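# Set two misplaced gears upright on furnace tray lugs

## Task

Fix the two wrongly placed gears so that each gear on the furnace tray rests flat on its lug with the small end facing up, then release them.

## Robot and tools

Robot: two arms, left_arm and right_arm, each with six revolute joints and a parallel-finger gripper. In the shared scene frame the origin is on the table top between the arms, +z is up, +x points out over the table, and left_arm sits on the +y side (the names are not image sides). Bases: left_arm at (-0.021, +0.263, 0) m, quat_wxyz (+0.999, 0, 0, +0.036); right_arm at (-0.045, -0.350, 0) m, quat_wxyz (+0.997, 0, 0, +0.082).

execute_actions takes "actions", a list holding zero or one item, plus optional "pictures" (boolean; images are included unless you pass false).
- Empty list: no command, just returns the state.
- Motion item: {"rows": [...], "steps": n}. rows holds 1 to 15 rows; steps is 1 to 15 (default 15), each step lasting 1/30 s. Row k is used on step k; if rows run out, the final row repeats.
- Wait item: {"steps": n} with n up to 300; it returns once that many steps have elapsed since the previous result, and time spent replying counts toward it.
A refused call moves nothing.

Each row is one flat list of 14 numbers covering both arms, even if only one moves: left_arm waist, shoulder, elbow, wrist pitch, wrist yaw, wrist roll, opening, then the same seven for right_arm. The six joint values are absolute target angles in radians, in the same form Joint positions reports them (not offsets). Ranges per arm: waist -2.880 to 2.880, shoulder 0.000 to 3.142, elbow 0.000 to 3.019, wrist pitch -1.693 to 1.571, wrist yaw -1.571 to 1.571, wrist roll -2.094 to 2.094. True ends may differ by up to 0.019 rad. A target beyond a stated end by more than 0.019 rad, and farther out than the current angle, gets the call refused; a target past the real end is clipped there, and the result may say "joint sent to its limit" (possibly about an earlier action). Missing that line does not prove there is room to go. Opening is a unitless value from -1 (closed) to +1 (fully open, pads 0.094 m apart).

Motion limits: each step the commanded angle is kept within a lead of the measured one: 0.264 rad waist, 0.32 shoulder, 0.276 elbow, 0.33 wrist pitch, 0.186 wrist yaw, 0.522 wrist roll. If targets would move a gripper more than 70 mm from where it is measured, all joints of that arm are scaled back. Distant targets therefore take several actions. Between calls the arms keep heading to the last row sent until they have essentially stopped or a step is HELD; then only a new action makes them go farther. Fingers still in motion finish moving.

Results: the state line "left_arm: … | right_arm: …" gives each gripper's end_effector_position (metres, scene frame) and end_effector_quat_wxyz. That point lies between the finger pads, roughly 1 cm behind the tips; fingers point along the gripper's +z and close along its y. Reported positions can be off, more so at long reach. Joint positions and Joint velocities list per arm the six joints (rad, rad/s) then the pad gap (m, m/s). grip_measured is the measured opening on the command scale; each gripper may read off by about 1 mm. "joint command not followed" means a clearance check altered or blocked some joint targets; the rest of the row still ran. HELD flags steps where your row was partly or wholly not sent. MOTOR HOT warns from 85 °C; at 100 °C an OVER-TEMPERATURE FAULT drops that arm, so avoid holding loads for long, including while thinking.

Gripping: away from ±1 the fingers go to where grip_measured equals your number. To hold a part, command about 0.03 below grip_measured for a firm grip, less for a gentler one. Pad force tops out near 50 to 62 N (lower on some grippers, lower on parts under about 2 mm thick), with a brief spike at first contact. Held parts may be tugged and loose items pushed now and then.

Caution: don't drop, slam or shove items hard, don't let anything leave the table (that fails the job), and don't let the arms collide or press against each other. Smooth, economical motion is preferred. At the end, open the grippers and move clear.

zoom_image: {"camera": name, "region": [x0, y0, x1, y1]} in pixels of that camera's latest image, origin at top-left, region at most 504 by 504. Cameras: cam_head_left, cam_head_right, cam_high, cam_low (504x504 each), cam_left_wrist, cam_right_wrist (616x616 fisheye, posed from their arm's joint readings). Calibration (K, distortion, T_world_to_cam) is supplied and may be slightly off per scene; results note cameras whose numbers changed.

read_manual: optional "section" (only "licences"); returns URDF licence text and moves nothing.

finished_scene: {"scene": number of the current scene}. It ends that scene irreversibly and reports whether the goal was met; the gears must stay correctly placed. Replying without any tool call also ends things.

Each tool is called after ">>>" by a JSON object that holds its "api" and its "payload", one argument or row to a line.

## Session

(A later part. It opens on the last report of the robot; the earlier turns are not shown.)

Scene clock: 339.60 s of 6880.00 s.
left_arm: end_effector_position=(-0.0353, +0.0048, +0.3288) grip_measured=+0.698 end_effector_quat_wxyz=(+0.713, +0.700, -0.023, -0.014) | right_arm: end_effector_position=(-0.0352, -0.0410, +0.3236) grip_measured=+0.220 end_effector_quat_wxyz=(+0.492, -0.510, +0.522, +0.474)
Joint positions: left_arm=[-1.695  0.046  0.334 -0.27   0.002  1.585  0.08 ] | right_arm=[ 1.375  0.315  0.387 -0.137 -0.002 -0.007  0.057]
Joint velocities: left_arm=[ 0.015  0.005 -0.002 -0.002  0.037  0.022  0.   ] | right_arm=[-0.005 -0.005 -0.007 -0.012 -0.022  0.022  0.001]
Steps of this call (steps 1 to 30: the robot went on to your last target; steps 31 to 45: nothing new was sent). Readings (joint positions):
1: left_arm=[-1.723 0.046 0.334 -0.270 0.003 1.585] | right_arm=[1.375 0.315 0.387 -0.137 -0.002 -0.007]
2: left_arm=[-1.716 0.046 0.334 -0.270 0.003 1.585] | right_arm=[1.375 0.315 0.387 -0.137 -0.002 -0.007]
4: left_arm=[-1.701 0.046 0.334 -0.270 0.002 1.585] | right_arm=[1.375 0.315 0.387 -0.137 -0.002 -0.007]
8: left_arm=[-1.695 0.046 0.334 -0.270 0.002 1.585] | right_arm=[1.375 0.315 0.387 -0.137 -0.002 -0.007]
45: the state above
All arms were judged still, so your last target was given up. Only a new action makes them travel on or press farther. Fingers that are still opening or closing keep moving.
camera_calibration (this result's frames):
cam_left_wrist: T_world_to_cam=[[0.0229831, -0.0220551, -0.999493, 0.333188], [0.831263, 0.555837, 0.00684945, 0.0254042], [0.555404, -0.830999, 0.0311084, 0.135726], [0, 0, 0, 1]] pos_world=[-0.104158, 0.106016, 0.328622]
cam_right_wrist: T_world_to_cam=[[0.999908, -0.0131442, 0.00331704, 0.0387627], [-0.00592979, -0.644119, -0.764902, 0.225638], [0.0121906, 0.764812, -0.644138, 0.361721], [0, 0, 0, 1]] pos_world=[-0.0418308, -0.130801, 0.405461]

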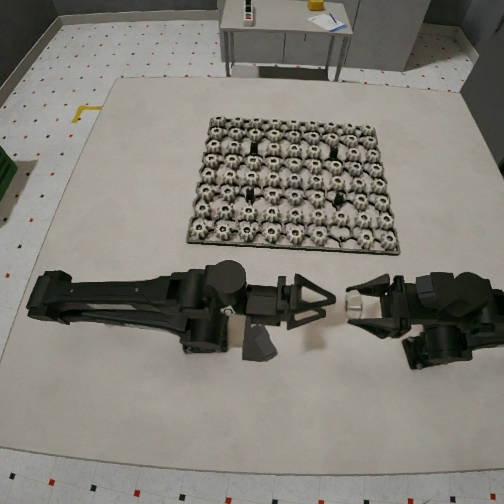

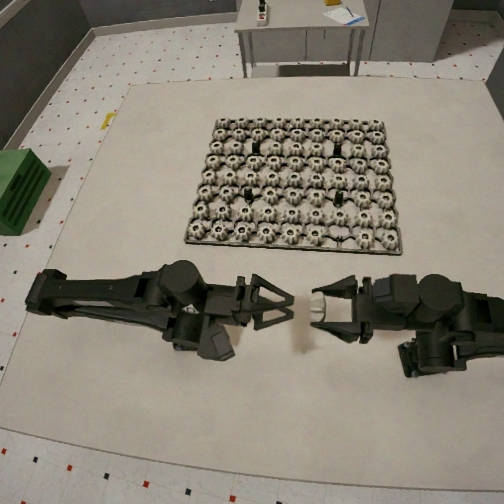

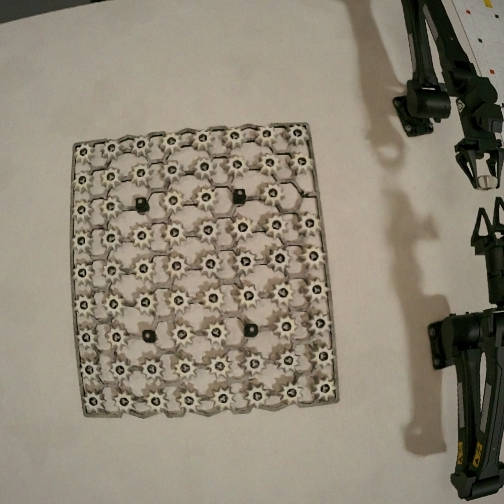

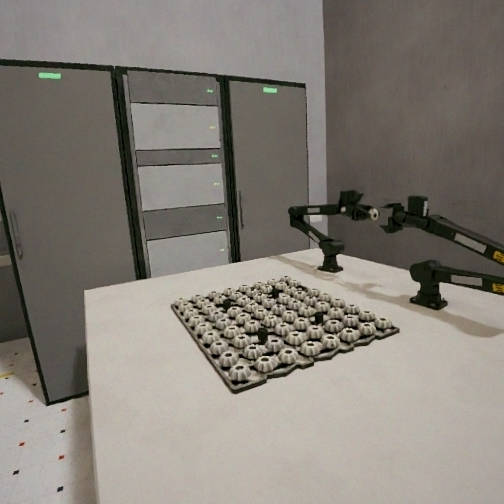

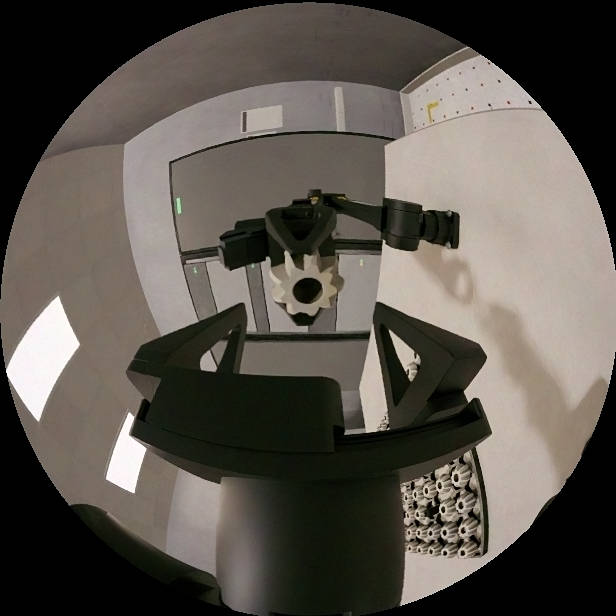

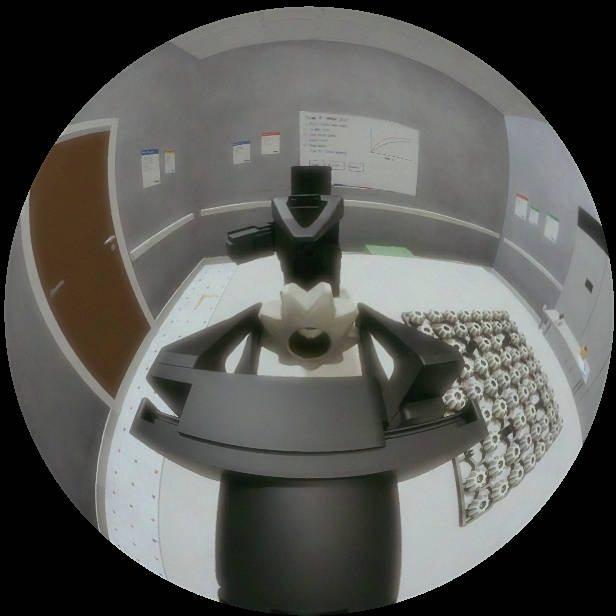

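>>> {"api": "execute_actions", "payload": {
  "actions": [
    {"rows":[[-1.668,0.08,0.39,-0.24,0,1.57,0.7,1.368,0.306,0.43,-0.108,0,0,0.0],[-1.668,0.10,0.39,-0.22,0,1.57,0.7,1.368,0.306,0.43,-0.108,0,0,0.0],[-1.668,0.12,0.39,-0.205,0,1.57,0.7,1.368,0.306,0.43,-0.108,0,0,0.0],[-1.668,0.14,0.39,-0.19,0,1.57,0.7,1.368,0.306,0.43,-0.108,0,0,0.0],[-1.668,0.16,0.39,-0.17,0,1.57,0.7,1.368,0.306,0.43,-0.108,0,0,0.0],[-1.668,0.18,0.39,-0.155,0,1.57,0.7,1.368,0.306,0.43,-0.108,0,0,0.0],[-1.668,0.20,0.39,-0.14,0,1.57,0.7,1.368,0.306,0.43,-0.108,0,0,0.0],[-1.668,0.22,0.39,-0.12,0,1.57,0.7,1.368,0.306,0.43,-0.108,0,0,0.0],[-1.668,0.24,0.39,-0.105,0,1.57,0.7,1.368,0.306,0.43,-0.108,0,0,0.0],[-1.668,0.26,0.39,-0.09,0,1.57,0.7,1.368,0.306,0.43,-0.108,0,0,0.0],[-1.668,0.28,0.39,-0.07,0,1.57,0.7,1.368,0.306,0.43,-0.108,0,0,0.0],[-1.668,0.295,0.39,-0.055,0,1.57,0.7,1.368,0.306,0.43,-0.108,0,0,0.0]]}
  ],
  "pictures": false
}}

>>> {"api": "execute_actions", "payload": {
  "actions": [
    {"steps":15}
  ]
}}

Scene clock: 362.13 s of 6880.00 s.
left_arm: end_effector_position=(-0.0318, -0.0416, +0.3199) grip_measured=+0.698 end_effector_quat_wxyz=(+0.703, +0.711, -0.017, -0.007) | right_arm: end_effector_position=(-0.0352, -0.0409, +0.3232) grip_measured=+0.220 end_effector_quat_wxyz=(+0.492, -0.511, +0.522, +0.474)
Joint positions: left_arm=[-1.676  0.285  0.34  -0.067  0.002  1.584  0.08 ] | right_arm=[ 1.375  0.316  0.387 -0.137 -0.002 -0.007  0.057]
Joint velocities: left_arm=[ 0.005  0.093 -0.002  0.095 -0.081  0.022 -0.001] | right_arm=[ 0.005 -0.015  0.002 -0.017 -0.051 -0.051 -0.   ]
Steps of this call (steps 1 to 90: nothing new was sent; then 19.03 s passed at rest; steps 91 to 105: all 15 steps of this action). Readings (joint positions):
91: left_arm=[-1.693 0.047 0.334 -0.268 0.002 1.585] | right_arm=[1.375 0.315 0.387 -0.137 -0.002 -0.007]
92: left_arm=[-1.689 0.053 0.334 -0.260 0.002 1.585] | right_arm=[1.375 0.315 0.387 -0.137 -0.002 -0.007]
94: left_arm=[-1.680 0.078 0.334 -0.233 0.002 1.584] | right_arm=[1.375 0.315 0.387 -0.137 -0.002 -0.007]
98: left_arm=[-1.676 0.168 0.334 -0.170 0.002 1.584] | right_arm=[1.375 0.315 0.387 -0.137 -0.002 -0.007]
105: the state above

Scene clock: 362.63 s of 6880.00 s.
left_arm: end_effector_position=(-0.0319, -0.0419, +0.3204) grip_measured=+0.698 end_effector_quat_wxyz=(+0.704, +0.710, -0.017, -0.007) | right_arm: end_effector_position=(-0.0352, -0.0409, +0.3232) grip_measured=+0.220 end_effector_quat_wxyz=(+0.492, -0.511, +0.522, +0.474)
Joint positions: left_arm=[-1.676  0.287  0.34  -0.063  0.002  1.584  0.08 ] | right_arm=[ 1.375  0.316  0.387 -0.137 -0.002 -0.007  0.057]
Joint velocities: left_arm=[-0.005 -0.005 -0.002  0.002  0.037 -0.037  0.   ] | right_arm=[-0.005  0.005 -0.012  0.002  0.007 -0.007  0.001]
Steps of this call (steps 1 to 15: the robot went on to your last target). Readings (joint positions):
1: left_arm=[-1.676 0.287 0.340 -0.064 0.002 1.584] | right_arm=[1.375 0.316 0.387 -0.137 -0.002 -0.007]
2: left_arm=[-1.676 0.287 0.340 -0.064 0.002 1.584] | right_arm=[1.375 0.316 0.387 -0.137 -0.002 -0.007]
4: left_arm=[-1.676 0.287 0.340 -0.063 0.002 1.584] | right_arm=[1.375 0.316 0.387 -0.137 -0.002 -0.007]
8: left_arm=[-1.676 0.287 0.340 -0.063 0.002 1.584] | right_arm=[1.375 0.316 0.387 -0.137 -0.002 -0.007]
15: the state above
All arms were judged still, so your last target was given up. Only a new action makes them travel on or press farther. Fingers that are still opening or closing keep moving.
camera_calibration (this result's frames):
cam_left_wrist: T_world_to_cam=[[0.0239139, 0.00660542, -0.999692, 0.325008], [0.820504, 0.571162, 0.0234014, 0.0435381], [0.571141, -0.820811, 0.00823894, 0.103523], [0, 0, 0, 1]] pos_world=[-0.102621, 0.0579583, 0.323036]
cam_right_wrist: T_world_to_cam=[[0.999908, -0.0131405, 0.0032951, 0.0387686], [-0.00595806, -0.644994, -0.764165, 0.22511], [0.0121668, 0.764075, -0.645013, 0.361562], [0, 0, 0, 1]] pos_world=[-0.0418229, -0.130557, 0.405106]

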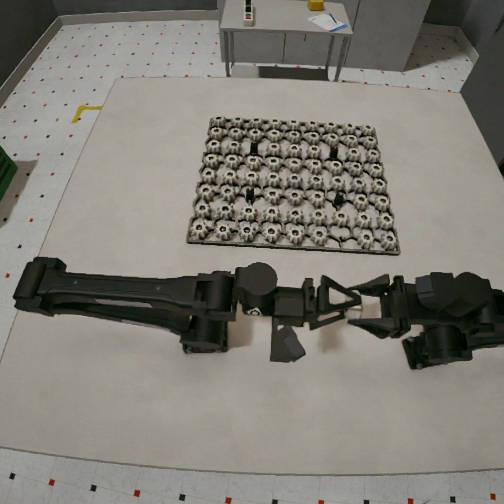

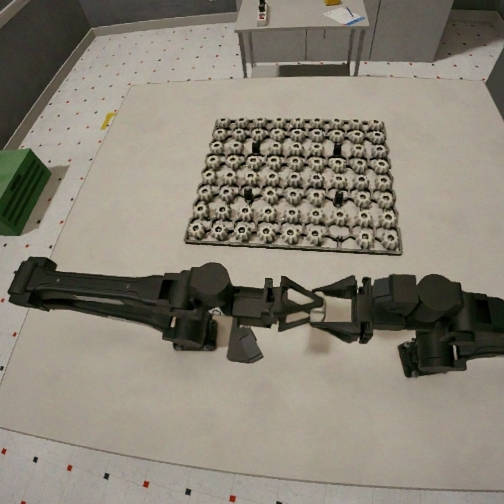

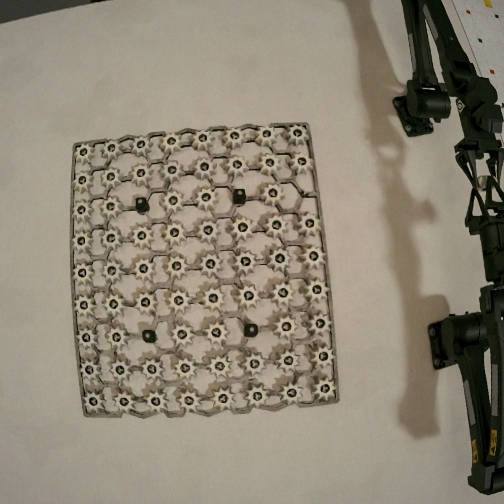

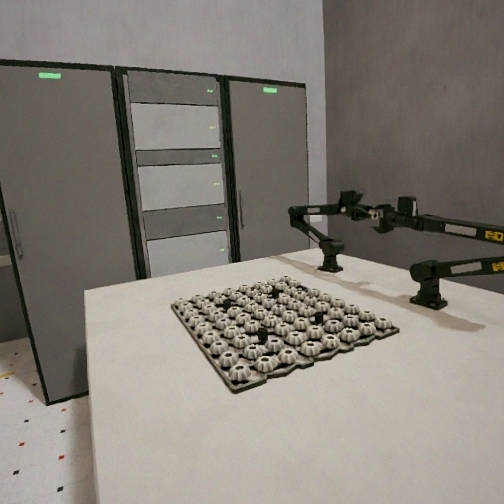

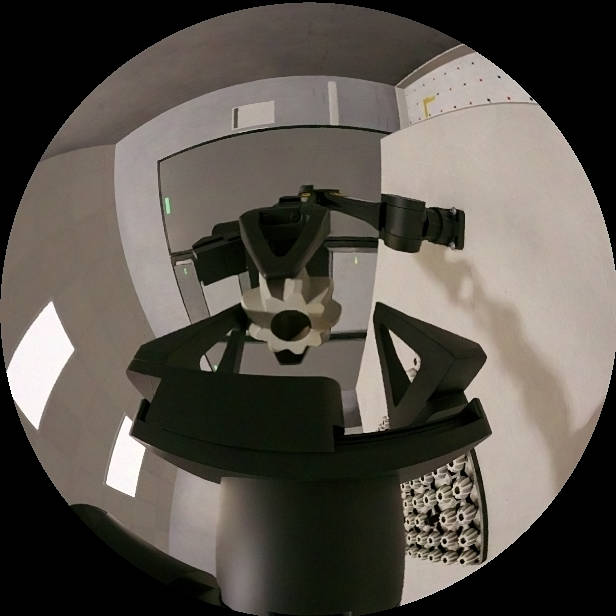

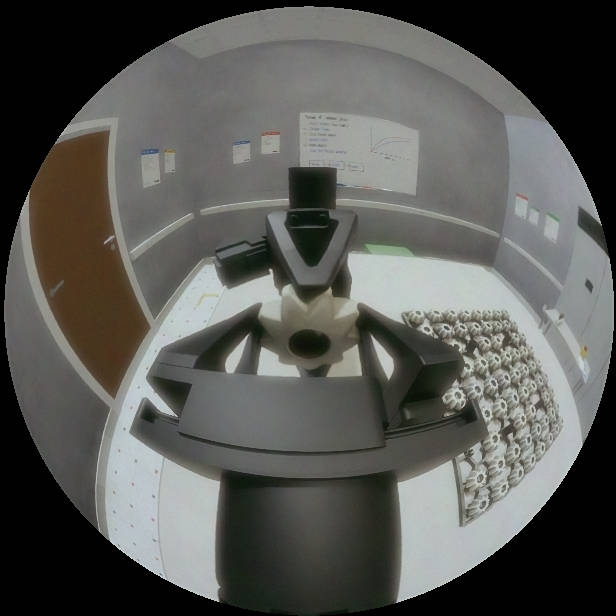

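>>> {"api": "execute_actions", "payload": {
  "actions": [
    {"rows":[[-1.668,0.295,0.39,-0.01,0,1.57,0.7,1.368,0.306,0.43,-0.108,0,0,0.0],[-1.668,0.295,0.39,-0.01,0,1.57,0.7,1.368,0.306,0.43,-0.108,0,0,0.0],[-1.668,0.295,0.39,-0.01,0,1.57,0.7,1.368,0.306,0.43,-0.108,0,0,0.0],[-1.668,0.295,0.39,-0.01,0,1.57,0.7,1.368,0.306,0.43,-0.108,0,0,0.0],[-1.668,0.325,0.39,0.02,0,1.57,0.7,1.368,0.306,0.43,-0.108,0,0,0.0]]}
  ]
}}

Scene clock: 372.47 s of 6880.00 s.
left_arm: end_effector_position=(-0.0320, -0.0479, +0.3274) grip_measured=+0.698 end_effector_quat_wxyz=(+0.715, +0.699, -0.016, -0.007) | right_arm: end_effector_position=(-0.0352, -0.0409, +0.3232) grip_measured=+0.220 end_effector_quat_wxyz=(+0.492, -0.511, +0.522, +0.474)
Joint positions: left_arm=[-1.676  0.318  0.34   0.002  0.002  1.584  0.08 ] | right_arm=[ 1.375  0.316  0.387 -0.137 -0.002 -0.007  0.057]
Joint velocities: left_arm=[ 0.015 -0.015  0.002 -0.017 -0.007  0.037  0.   ] | right_arm=[-0.005  0.015 -0.007  0.002  0.037 -0.051 -0.001]
Steps of this call (steps 1 to 90: nothing new was sent; then 6.33 s passed at rest; steps 91 to 105: all 15 steps of this action). Readings (joint positions):
91: left_arm=[-1.676 0.287 0.340 -0.056 0.002 1.584] | right_arm=[1.375 0.316 0.387 -0.137 -0.002 -0.007]
92: left_arm=[-1.676 0.287 0.340 -0.047 0.002 1.584] | right_arm=[1.375 0.316 0.387 -0.137 -0.002 -0.007]
94: left_arm=[-1.676 0.287 0.340 -0.032 0.002 1.584] | right_arm=[1.375 0.316 0.387 -0.137 -0.002 -0.007]
98: left_arm=[-1.676 0.306 0.340 -0.001 0.002 1.584] | right_arm=[1.375 0.316 0.387 -0.137 -0.002 -0.007]
105: the state above
camera_calibration (this result's frames):
cam_left_wrist: T_world_to_cam=[[0.0224679, -0.0269224, -0.999385, 0.330285], [0.820524, 0.571604, 0.00304837, 0.0536152], [0.57117, -0.820088, 0.0349332, 0.0899824], [0, 0, 0, 1]] pos_world=[-0.102809, 0.0520389, 0.326775]
cam_right_wrist: T_world_to_cam=[[0.999908, -0.0131405, 0.0032951, 0.0387686], [-0.00595806, -0.644994, -0.764165, 0.22511], [0.0121668, 0.764075, -0.645013, 0.361562], [0, 0, 0, 1]] pos_world=[-0.0418229, -0.130557, 0.405106]

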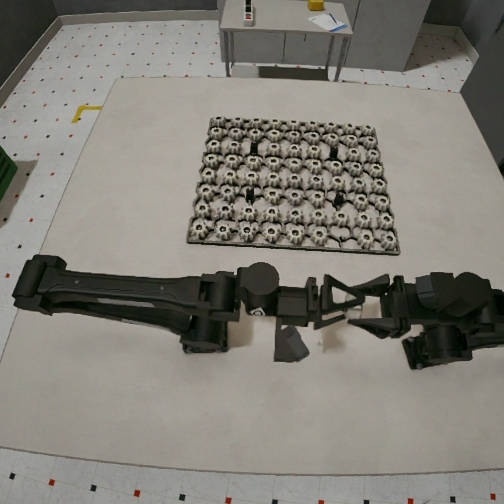

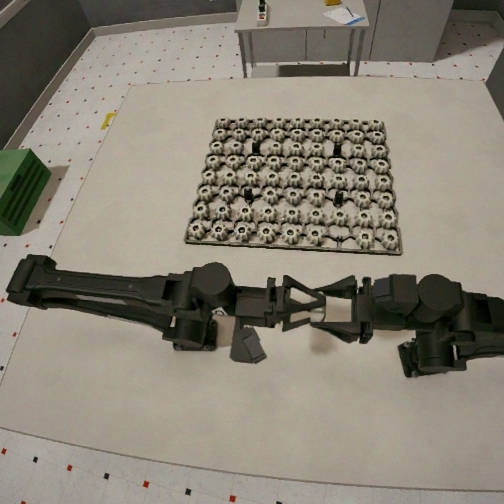

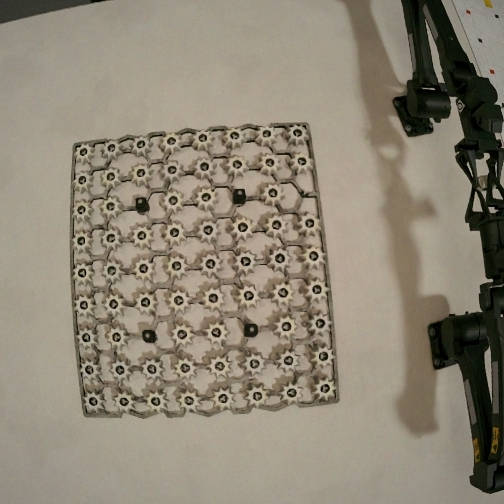

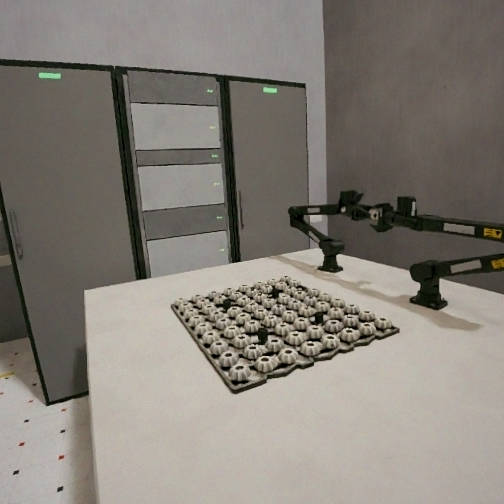

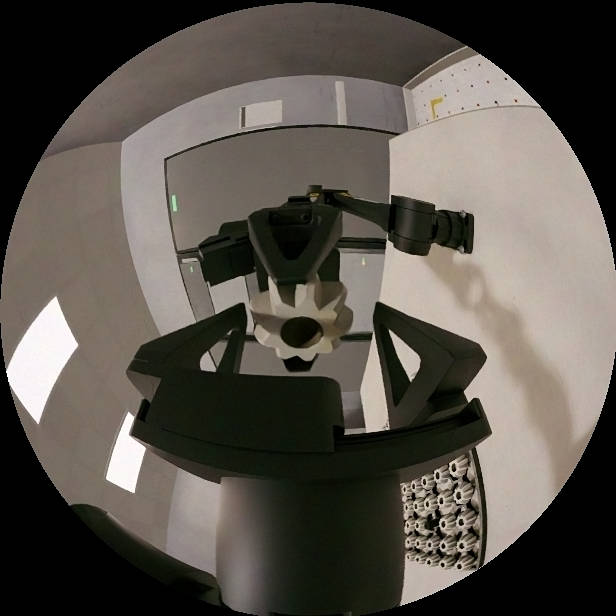

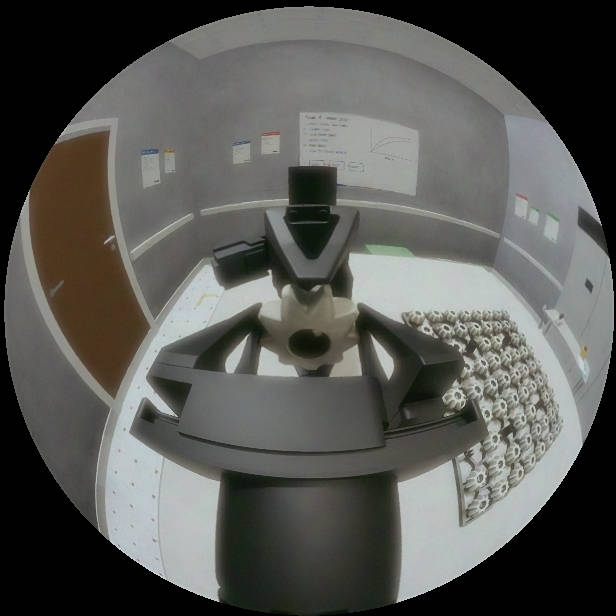

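>>> {"api": "execute_actions", "payload": {
  "actions": [
    {"rows":[[-1.668,0.325,0.39,0.04,0,1.57,0.7,1.368,0.306,0.43,-0.108,0,0,0.0],[-1.668,0.325,0.39,0.04,0,1.57,0.7,1.368,0.306,0.43,-0.108,0,0,0.0],[-1.668,0.325,0.39,0.04,0,1.57,0.7,1.368,0.306,0.43,-0.108,0,0,0.0],[-1.668,0.325,0.39,0.04,0,1.57,0.7,1.368,0.306,0.43,-0.108,0,0,0.0],[-1.668,0.325,0.39,0.04,0,1.57,0.7,1.368,0.306,0.43,-0.108,0,0,0.0],[-1.668,0.325,0.39,0.04,0,1.57,0.0,1.368,0.306,0.43,-0.108,0,0,0.0]]}
  ],
  "pictures": false
}}

>>> {"api": "execute_actions", "payload": {
  "actions": [
    {"rows":[[-1.668,0.325,0.39,0.04,0,1.57,0.0,1.368,0.306,0.43,-0.108,0,0,0.8]],"steps":8}
  ],
  "pictures": false
}}

>>> {"api": "execute_actions", "payload": {
  "actions": [
    {"rows":[[-1.668,0.325,0.39,0.04,0,1.57,0.0,1.368,0.25,0.43,-0.18,0,0,0.8],[-1.668,0.325,0.39,0.04,0,1.57,0.0,1.368,0.2,0.43,-0.23,0,0,0.8],[-1.668,0.325,0.39,0.04,0,1.57,0.0,1.368,0.15,0.43,-0.28,0,0,0.8],[-1.668,0.325,0.39,0.04,0,1.57,0.0,1.368,0.1,0.43,-0.33,0,0,0.8],[-1.668,0.325,0.39,0.04,0,1.57,0.0,1.368,0.03,0.43,-0.38,0,0,0.8]]}
  ]
}}

Scene clock: 390.60 s of 6880.00 s.
left_arm: end_effector_position=(-0.0320, -0.0480, +0.3323) grip_measured=+0.186 end_effector_quat_wxyz=(+0.722, +0.691, -0.016, -0.007) | right_arm: end_effector_position=(-0.0352, -0.0409, +0.3235) grip_measured=+0.220 end_effector_quat_wxyz=(+0.492, -0.510, +0.523, +0.475)
Joint positions: left_arm=[-1.676  0.32   0.34   0.024  0.002  1.584  0.056] | right_arm=[ 1.375  0.316  0.387 -0.136 -0.002 -0.005  0.057]
Joint velocities: left_arm=[ 0.005 -0.005  0.007 -0.007 -0.022 -0.037 -0.   ] | right_arm=[-0.015  0.015  0.007 -0.012 -0.066 -0.081 -0.   ]
Steps of this call (steps 1 to 15: the robot went on to your last target; steps 16 to 90: nothing new was sent; then 14.63 s passed at rest; steps 91 to 105: all 15 steps of this action). Readings (joint positions):
91: left_arm=[-1.676 0.318 0.340 0.006 0.002 1.584] | right_arm=[1.375 0.316 0.387 -0.137 -0.002 -0.007]
92: left_arm=[-1.676 0.318 0.340 0.011 0.002 1.584] | right_arm=[1.375 0.316 0.387 -0.137 -0.002 -0.007]
94: left_arm=[-1.676 0.318 0.340 0.020 0.002 1.584] | right_arm=[1.375 0.316 0.387 -0.137 -0.002 -0.007]
98: left_arm=[-1.676 0.319 0.340 0.023 0.002 1.584] | right_arm=[1.375 0.317 0.387 -0.136 -0.002 -0.006]
105: the state above

Scene clock: 390.87 s of 6880.00 s.
left_arm: end_effector_position=(-0.0321, -0.0493, +0.3305) grip_measured=+0.186 end_effector_quat_wxyz=(+0.720, +0.694, -0.016, -0.007) | right_arm: end_effector_position=(-0.0352, -0.0413, +0.3255) grip_measured=+0.798 end_effector_quat_wxyz=(+0.494, -0.508, +0.521, +0.477)
Joint positions: left_arm=[-1.676  0.326  0.34   0.024  0.002  1.584  0.056] | right_arm=[ 1.375  0.314  0.387 -0.131 -0.002 -0.005  0.084]
Joint velocities: left_arm=[-0.015 -0.015  0.012 -0.002  0.037  0.022 -0.   ] | right_arm=[ 0.005 -0.005  0.002 -0.007  0.007 -0.037  0.   ]
Steps of this call (steps 1 to 8: all 8 steps of this action). Readings (joint positions):
1: left_arm=[-1.676 0.320 0.340 0.024 0.002 1.584] | right_arm=[1.375 0.316 0.387 -0.136 -0.002 -0.005]
2: left_arm=[-1.676 0.320 0.340 0.024 0.002 1.584] | right_arm=[1.375 0.315 0.387 -0.135 -0.002 -0.005]
4: left_arm=[-1.676 0.323 0.340 0.024 0.002 1.584] | right_arm=[1.375 0.314 0.387 -0.131 -0.002 -0.005]
8: the state above

Scene clock: 391.37 s of 6880.00 s.
left_arm: end_effector_position=(-0.0321, -0.0493, +0.3305) grip_measured=+0.186 end_effector_quat_wxyz=(+0.720, +0.694, -0.016, -0.007) | right_arm: end_effector_position=(-0.0371, -0.1039, +0.3462) grip_measured=+0.798 end_effector_quat_wxyz=(+0.510, -0.493, +0.505, +0.492)
Joint positions: left_arm=[-1.676  0.326  0.34   0.024  0.002  1.584  0.056] | right_arm=[ 1.375  0.021  0.393 -0.368 -0.002 -0.005  0.084]
Joint velocities: left_arm=[-0.005 -0.005  0.002 -0.002  0.022 -0.022 -0.001] | right_arm=[ 0.005  0.015  0.002 -0.037  0.037  0.007 -0.001]
Steps of this call (steps 1 to 15: all 15 steps of this action). Readings (joint positions):
1: left_arm=[-1.676 0.326 0.340 0.024 0.002 1.584] | right_arm=[1.375 0.309 0.387 -0.138 -0.002 -0.005]
2: left_arm=[-1.676 0.326 0.340 0.024 0.002 1.584] | right_arm=[1.375 0.296 0.387 -0.160 -0.002 -0.005]
4: left_arm=[-1.676 0.326 0.340 0.024 0.002 1.584] | right_arm=[1.375 0.231 0.387 -0.237 -0.002 -0.005]
8: left_arm=[-1.676 0.326 0.340 0.024 0.002 1.584] | right_arm=[1.375 0.032 0.387 -0.352 -0.002 -0.005]
15: the state above
camera_calibration (this result's frames):
cam_left_wrist: T_world_to_cam=[[0.0220325, -0.0406373, -0.998931, 0.332427], [0.820524, 0.571589, -0.00515518, 0.057171], [0.571188, -0.819533, 0.0459374, 0.0851214], [0, 0, 0, 1]] pos_world=[-0.102855, 0.0505904, 0.328456]
cam_right_wrist: T_world_to_cam=[[0.999902, -0.0137935, 0.00234902, 0.0400948], [-0.00623407, -0.589475, -0.807763, 0.222928], [0.0125266, 0.807669, -0.589503, 0.409893], [0, 0, 0, 1]] pos_world=[-0.0438357, -0.199095, 0.421612]

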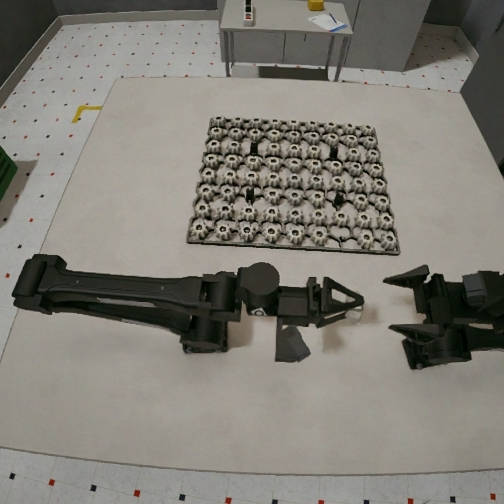

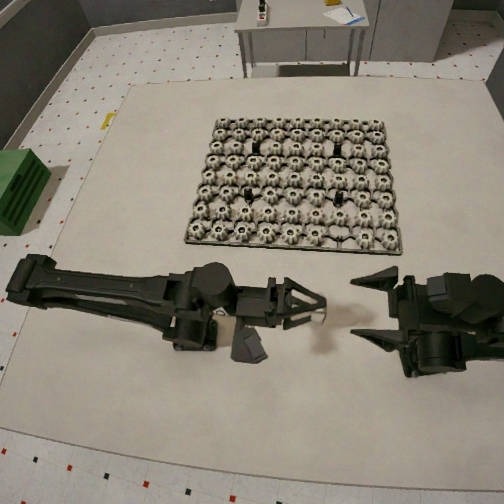

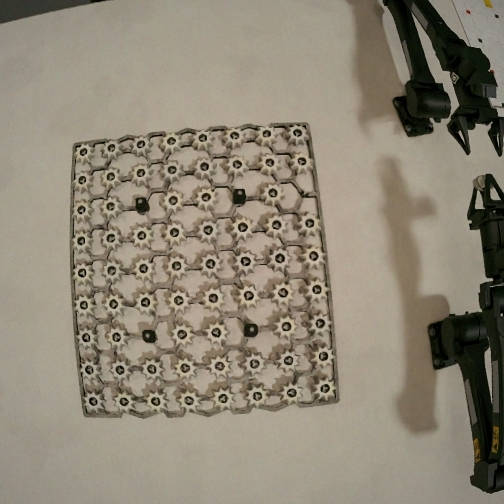

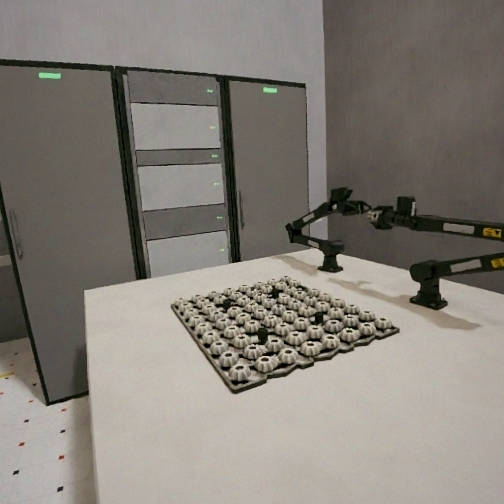

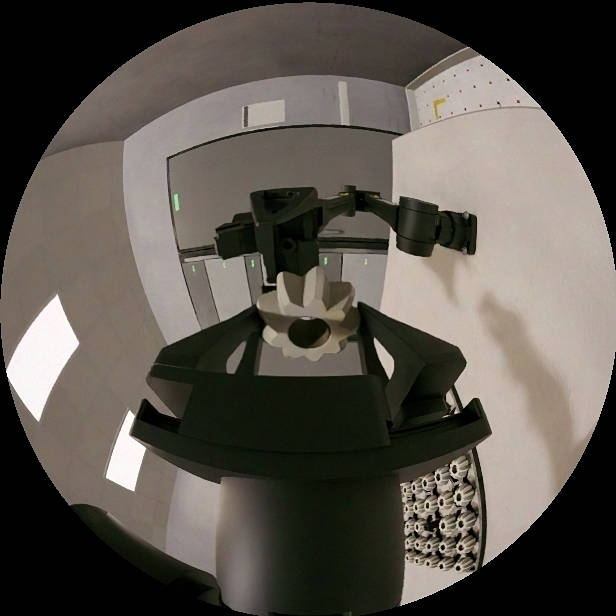

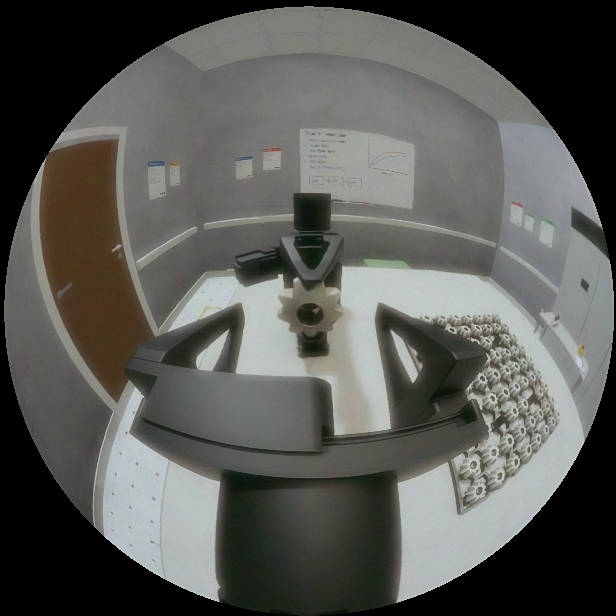

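>>> {"api": "execute_actions", "payload": {
  "actions": [
    {"rows":[[-0.977,0.325,0.39,0.04,0,0,0.0,1.368,0.03,0.43,-0.38,0,0,0.8]]}
  ],
  "pictures": false
}}

>>> {"api": "execute_actions", "payload": {
  "actions": [
    {"rows":[[-0.977,1.64,1.29,-1.15,0,0,0.0,1.368,0.03,0.43,-0.38,0,0,0.8]]}
  ],
  "pictures": false
}}

>>> {"api": "execute_actions", "payload": {
  "actions": [
    {"steps":50}
  ]
}}

Scene clock: 405.70 s of 6880.00 s.
left_arm: end_effector_position=(+0.1764, +0.0203, +0.3297) grip_measured=+0.188 end_effector_quat_wxyz=(+0.681, +0.368, +0.590, -0.231) | right_arm: end_effector_position=(-0.0371, -0.1035, +0.3456) grip_measured=+0.798 end_effector_quat_wxyz=(+0.509, -0.493, +0.506, +0.491)
Joint positions: left_arm=[-0.96   0.329  0.34   0.024 -0.003  0.23   0.056] | right_arm=[ 1.375  0.023  0.393 -0.369 -0.002 -0.005  0.084]
Joint velocities: left_arm=[-0.278 -0.024 -0.017  0.002 -0.007 -1.429 -0.   ] | right_arm=[-0.015 -0.005  0.012 -0.002 -0.066  0.051 -0.001]
Steps of this call (steps 1 to 15: the robot went on to your last target; steps 16 to 90: nothing new was sent; then 10.83 s passed at rest; steps 91 to 105: all 15 steps of this action). Readings (joint positions):
91: left_arm=[-1.655 0.326 0.340 0.024 0.014 1.509] | right_arm=[1.375 0.023 0.393 -0.369 -0.002 -0.005]
92: left_arm=[-1.598 0.326 0.340 0.024 0.020 1.411] | right_arm=[1.375 0.023 0.393 -0.369 -0.002 -0.005]
94: left_arm=[-1.431 0.326 0.340 0.024 0.010 1.217] | right_arm=[1.375 0.023 0.393 -0.369 -0.002 -0.005]
98: left_arm=[-1.055 0.329 0.340 0.024 -0.004 0.829] | right_arm=[1.375 0.023 0.393 -0.369 -0.002 -0.005]
105: the state above

Scene clock: 406.20 s of 6880.00 s.
left_arm: end_effector_position=(+0.2849, -0.1237, +0.1145) grip_measured=+0.188 end_effector_quat_wxyz=(+0.039, +0.445, +0.894, -0.018) | right_arm: end_effector_position=(-0.0371, -0.1035, +0.3456) grip_measured=+0.798 end_effector_quat_wxyz=(+0.509, -0.493, +0.506, +0.491)
Joint positions: left_arm=[-0.974  1.647  1.263 -1.101 -0.001  0.024  0.056] | right_arm=[ 1.375  0.023  0.393 -0.369 -0.002 -0.005  0.084]
Joint velocities: left_arm=[ 0.005  1.451  0.115 -0.017  0.022 -0.183  0.   ] | right_arm=[ 0.005  0.005 -0.002  0.007  0.051  0.022 -0.001]
Steps of this call (steps 1 to 15: all 15 steps of this action). Readings (joint positions):
1: left_arm=[-0.968 0.348 0.362 -0.038 -0.002 0.187] | right_arm=[1.375 0.023 0.393 -0.369 -0.002 -0.005]
2: left_arm=[-0.972 0.404 0.416 -0.156 -0.001 0.152] | right_arm=[1.375 0.023 0.393 -0.369 -0.002 -0.005]
4: left_arm=[-0.974 0.589 0.557 -0.381 -0.001 0.103] | right_arm=[1.375 0.023 0.393 -0.369 -0.002 -0.005]
8: left_arm=[-0.974 1.029 0.886 -0.823 -0.001 0.050] | right_arm=[1.375 0.023 0.393 -0.369 -0.002 -0.005]
15: the state above

Scene clock: 407.87 s of 6880.00 s.
left_arm: end_effector_position=(+0.2751, -0.1114, +0.1060) grip_measured=+0.188 end_effector_quat_wxyz=(+0.010, +0.442, +0.897, -0.004) | right_arm: end_effector_position=(-0.0371, -0.1035, +0.3456) grip_measured=+0.798 end_effector_quat_wxyz=(+0.509, -0.493, +0.506, +0.491)
Joint positions: left_arm=[-0.974  1.655  1.25  -1.144 -0.001  0.015  0.056] | right_arm=[ 1.375  0.023  0.393 -0.369 -0.002 -0.005  0.084]
Joint velocities: left_arm=[-0.015  0.005 -0.022 -0.007 -0.051 -0.007  0.   ] | right_arm=[-0.005 -0.005  0.022  0.012 -0.007  0.007  0.001]
Steps of this call (steps 1 to 30: the robot went on to your last target; steps 31 to 50: nothing new was sent). Readings (joint positions):
1: left_arm=[-0.974 1.688 1.263 -1.103 -0.001 0.022] | right_arm=[1.375 0.023 0.393 -0.369 -0.002 -0.005]
2: left_arm=[-0.974 1.717 1.259 -1.115 -0.001 0.020] | right_arm=[1.375 0.023 0.393 -0.369 -0.002 -0.005]
4: left_arm=[-0.974 1.741 1.251 -1.135 -0.001 0.018] | right_arm=[1.375 0.023 0.393 -0.369 -0.002 -0.005]
8: left_arm=[-0.974 1.713 1.250 -1.144 -0.001 0.016] | right_arm=[1.375 0.023 0.393 -0.369 -0.002 -0.005]
50: the state above
All arms were judged still, so your last target was given up. Only a new action makes them travel on or press farther. Fingers that are still opening or closing keep moving.
camera_calibration (this result's frames):
cam_left_wrist: T_world_to_cam=[[-0.798773, -0.60162, -0.00390993, 0.156739], [-0.491486, 0.648772, 0.580979, 0.146828], [-0.346992, 0.465992, -0.813909, 0.356009], [0, 0, 0, 1]] pos_world=[0.320895, -0.166857, 0.205068]
cam_right_wrist: T_world_to_cam=[[0.999902, -0.0137873, 0.00229955, 0.040108], [-0.0063037, -0.591628, -0.806186, 0.221847], [0.0124756, 0.806093, -0.591658, 0.409839], [0, 0, 0, 1]] pos_world=[-0.0438186, -0.198564, 0.421242]

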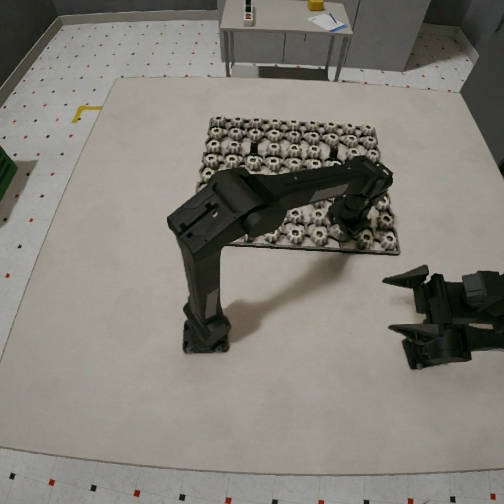

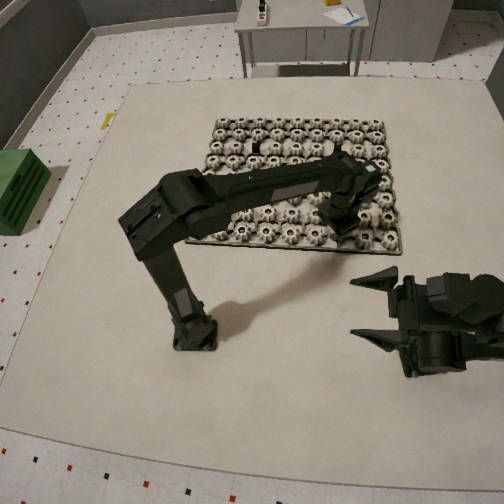

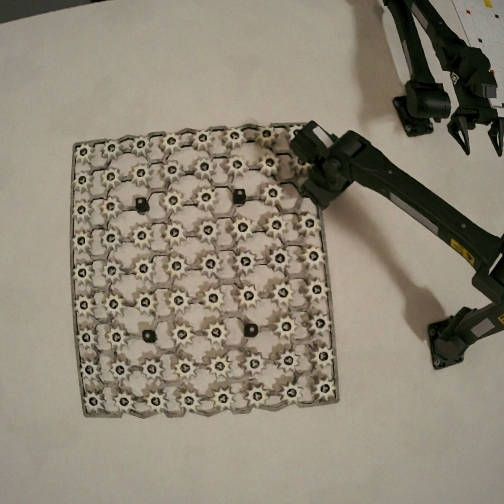

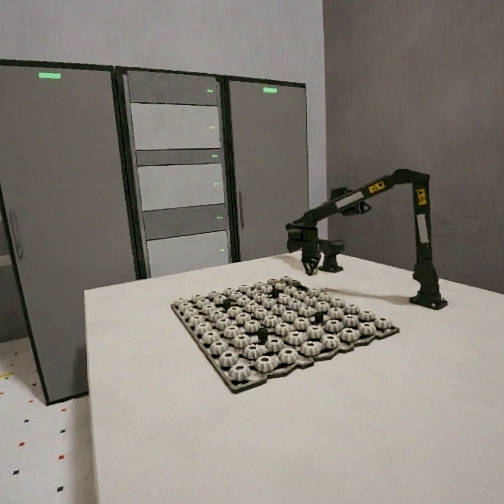

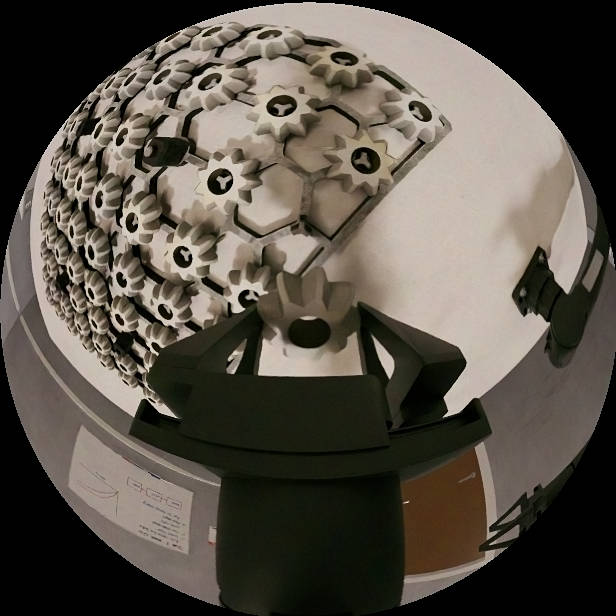

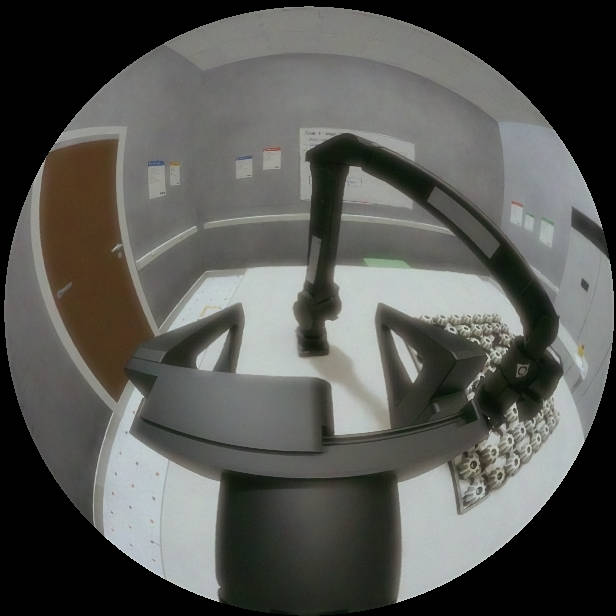

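>>> {"api": "execute_actions", "payload": {
  "actions": [
    {"rows":[[-0.955,1.68,1.34,-1.13,0,0,0.0,1.368,0.03,0.43,-0.38,0,0,0.8],[-0.955,1.70,1.34,-1.12,0,0,0.0,1.368,0.03,0.43,-0.38,0,0,0.8],[-0.955,1.72,1.34,-1.10,0,0,0.0,1.368,0.03,0.43,-0.38,0,0,0.8],[-0.955,1.74,1.34,-1.09,0,0,0.0,1.368,0.03,0.43,-0.38,0,0,0.8],[-0.955,1.75,1.34,-1.08,0,0,0.0,1.368,0.03,0.43,-0.38,0,0,0.8],[-0.955,1.76,1.34,-1.07,0,0,0.0,1.368,0.03,0.43,-0.38,0,0,0.8],[-0.955,1.77,1.34,-1.06,0,0,0.0,1.368,0.03,0.43,-0.38,0,0,0.8],[-0.955,1.78,1.34,-1.05,0,0,0.0,1.368,0.03,0.43,-0.38,0,0,0.8]]}
  ],
  "pictures": false
}}

>>> {"api": "execute_actions", "payload": {
  "actions": [
    {"steps":15}
  ]
}}

Scene clock: 426.63 s of 6880.00 s.
left_arm: end_effector_position=(+0.2966, -0.1291, +0.0508) grip_measured=+0.188 end_effector_quat_wxyz=(-0.001, +0.436, +0.900, +0.001) | right_arm: end_effector_position=(-0.0371, -0.1035, +0.3456) grip_measured=+0.798 end_effector_quat_wxyz=(+0.509, -0.493, +0.506, +0.491)
Joint positions: left_arm=[-0.962  1.797  1.283 -1.059 -0.     0.014  0.056] | right_arm=[ 1.375  0.023  0.393 -0.369 -0.002 -0.005  0.084]
Joint velocities: left_arm=[-0.005 -0.005  0.007  0.037 -0.037  0.022 -0.001] | right_arm=[-0.015  0.005 -0.002 -0.002 -0.022  0.022 -0.   ]
Steps of this call (steps 1 to 90: nothing new was sent; then 15.27 s passed at rest; steps 91 to 105: all 15 steps of this action). Readings (joint positions):
91: left_arm=[-0.973 1.656 1.251 -1.144 -0.001 0.015] | right_arm=[1.375 0.023 0.393 -0.369 -0.002 -0.005]
92: left_arm=[-0.972 1.660 1.254 -1.143 -0.001 0.015] | right_arm=[1.375 0.023 0.393 -0.369 -0.002 -0.005]
94: left_arm=[-0.969 1.677 1.265 -1.127 -0.001 0.015] | right_arm=[1.375 0.023 0.393 -0.369 -0.002 -0.005]
98: left_arm=[-0.963 1.740 1.283 -1.077 -0.001 0.015] | right_arm=[1.375 0.023 0.393 -0.369 -0.002 -0.005]
105: the state above

Scene clock: 427.13 s of 6880.00 s.
left_arm: end_effector_position=(+0.2968, -0.1293, +0.0508) grip_measured=+0.188 end_effector_quat_wxyz=(-0.000, +0.436, +0.900, +0.000) | right_arm: end_effector_position=(-0.0371, -0.1035, +0.3456) grip_measured=+0.798 end_effector_quat_wxyz=(+0.509, -0.493, +0.506, +0.491)
Joint positions: left_arm=[-0.962  1.797  1.283 -1.058 -0.     0.014  0.056] | right_arm=[ 1.375  0.023  0.393 -0.369 -0.002 -0.005  0.084]
Joint velocities: left_arm=[ 0.005 -0.005 -0.012 -0.007 -0.022 -0.007 -0.   ] | right_arm=[ 0.005 -0.005 -0.002  0.022  0.007 -0.066 -0.001]
Steps of this call (steps 1 to 15: the robot went on to your last target). Readings (joint positions):
1: left_arm=[-0.962 1.797 1.283 -1.058 -0.000 0.014] | right_arm=[1.375 0.023 0.393 -0.369 -0.002 -0.005]
2: left_arm=[-0.962 1.797 1.283 -1.058 -0.000 0.014] | right_arm=[1.375 0.023 0.393 -0.369 -0.002 -0.005]
4: left_arm=[-0.962 1.797 1.283 -1.058 -0.000 0.014] | right_arm=[1.375 0.023 0.393 -0.369 -0.002 -0.005]
8: left_arm=[-0.962 1.797 1.283 -1.058 -0.000 0.014] | right_arm=[1.375 0.023 0.393 -0.369 -0.002 -0.005]
15: the state above
All arms were judged still, so your last target was given up. Only a new action makes them travel on or press farther. Fingers that are still opening or closing keep moving.
camera_calibration (this result's frames):
cam_left_wrist: T_world_to_cam=[[-0.791422, -0.611263, -0.00297326, 0.159633], [-0.490816, 0.632561, 0.599138, 0.197983], [-0.36435, 0.47563, -0.80064, 0.332698], [0, 0, 0, 1]] pos_world=[0.344729, -0.1859, 0.148227]
cam_right_wrist: T_world_to_cam=[[0.999902, -0.0137873, 0.00229955, 0.040108], [-0.0063037, -0.591628, -0.806186, 0.221847], [0.0124756, 0.806093, -0.591658, 0.409839], [0, 0, 0, 1]] pos_world=[-0.0438186, -0.198564, 0.421242]

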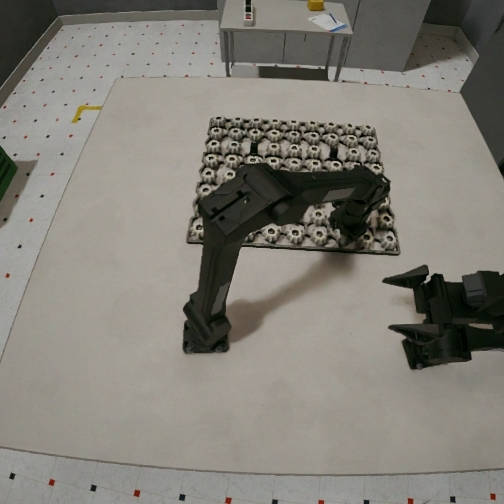

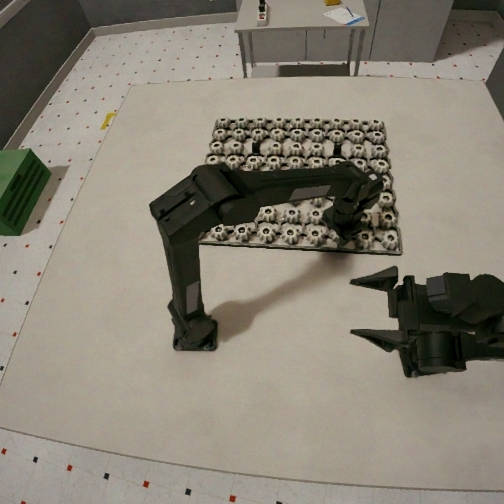

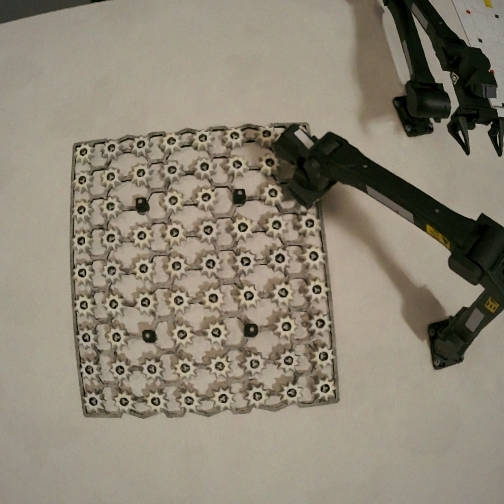

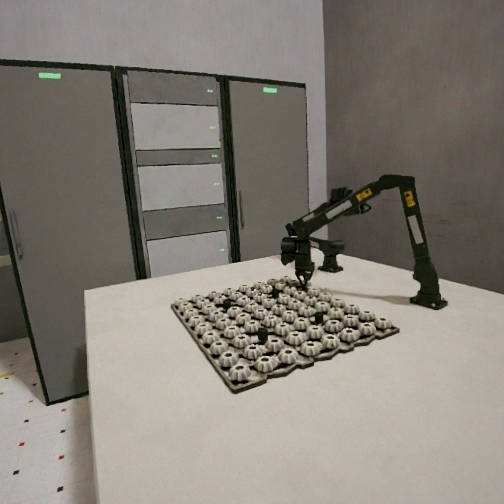

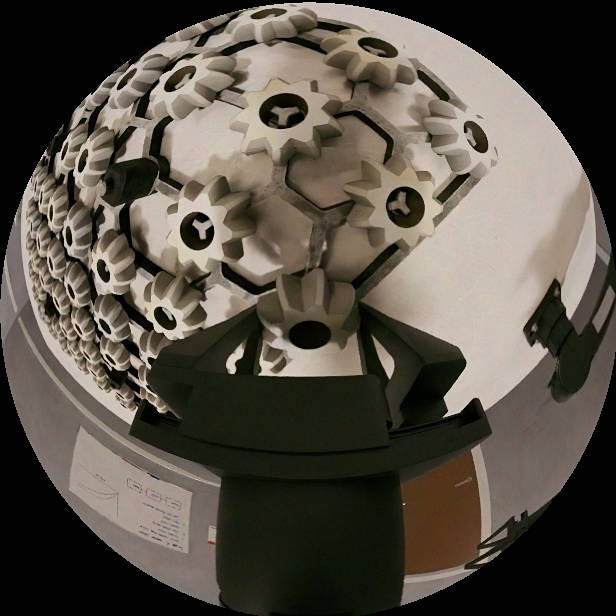

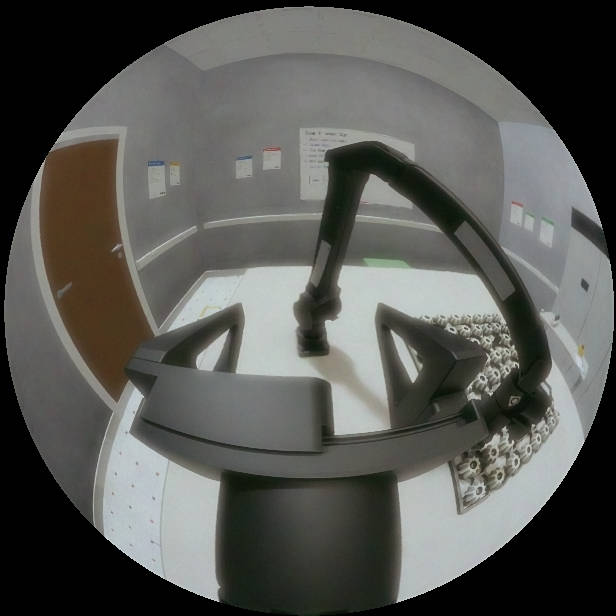

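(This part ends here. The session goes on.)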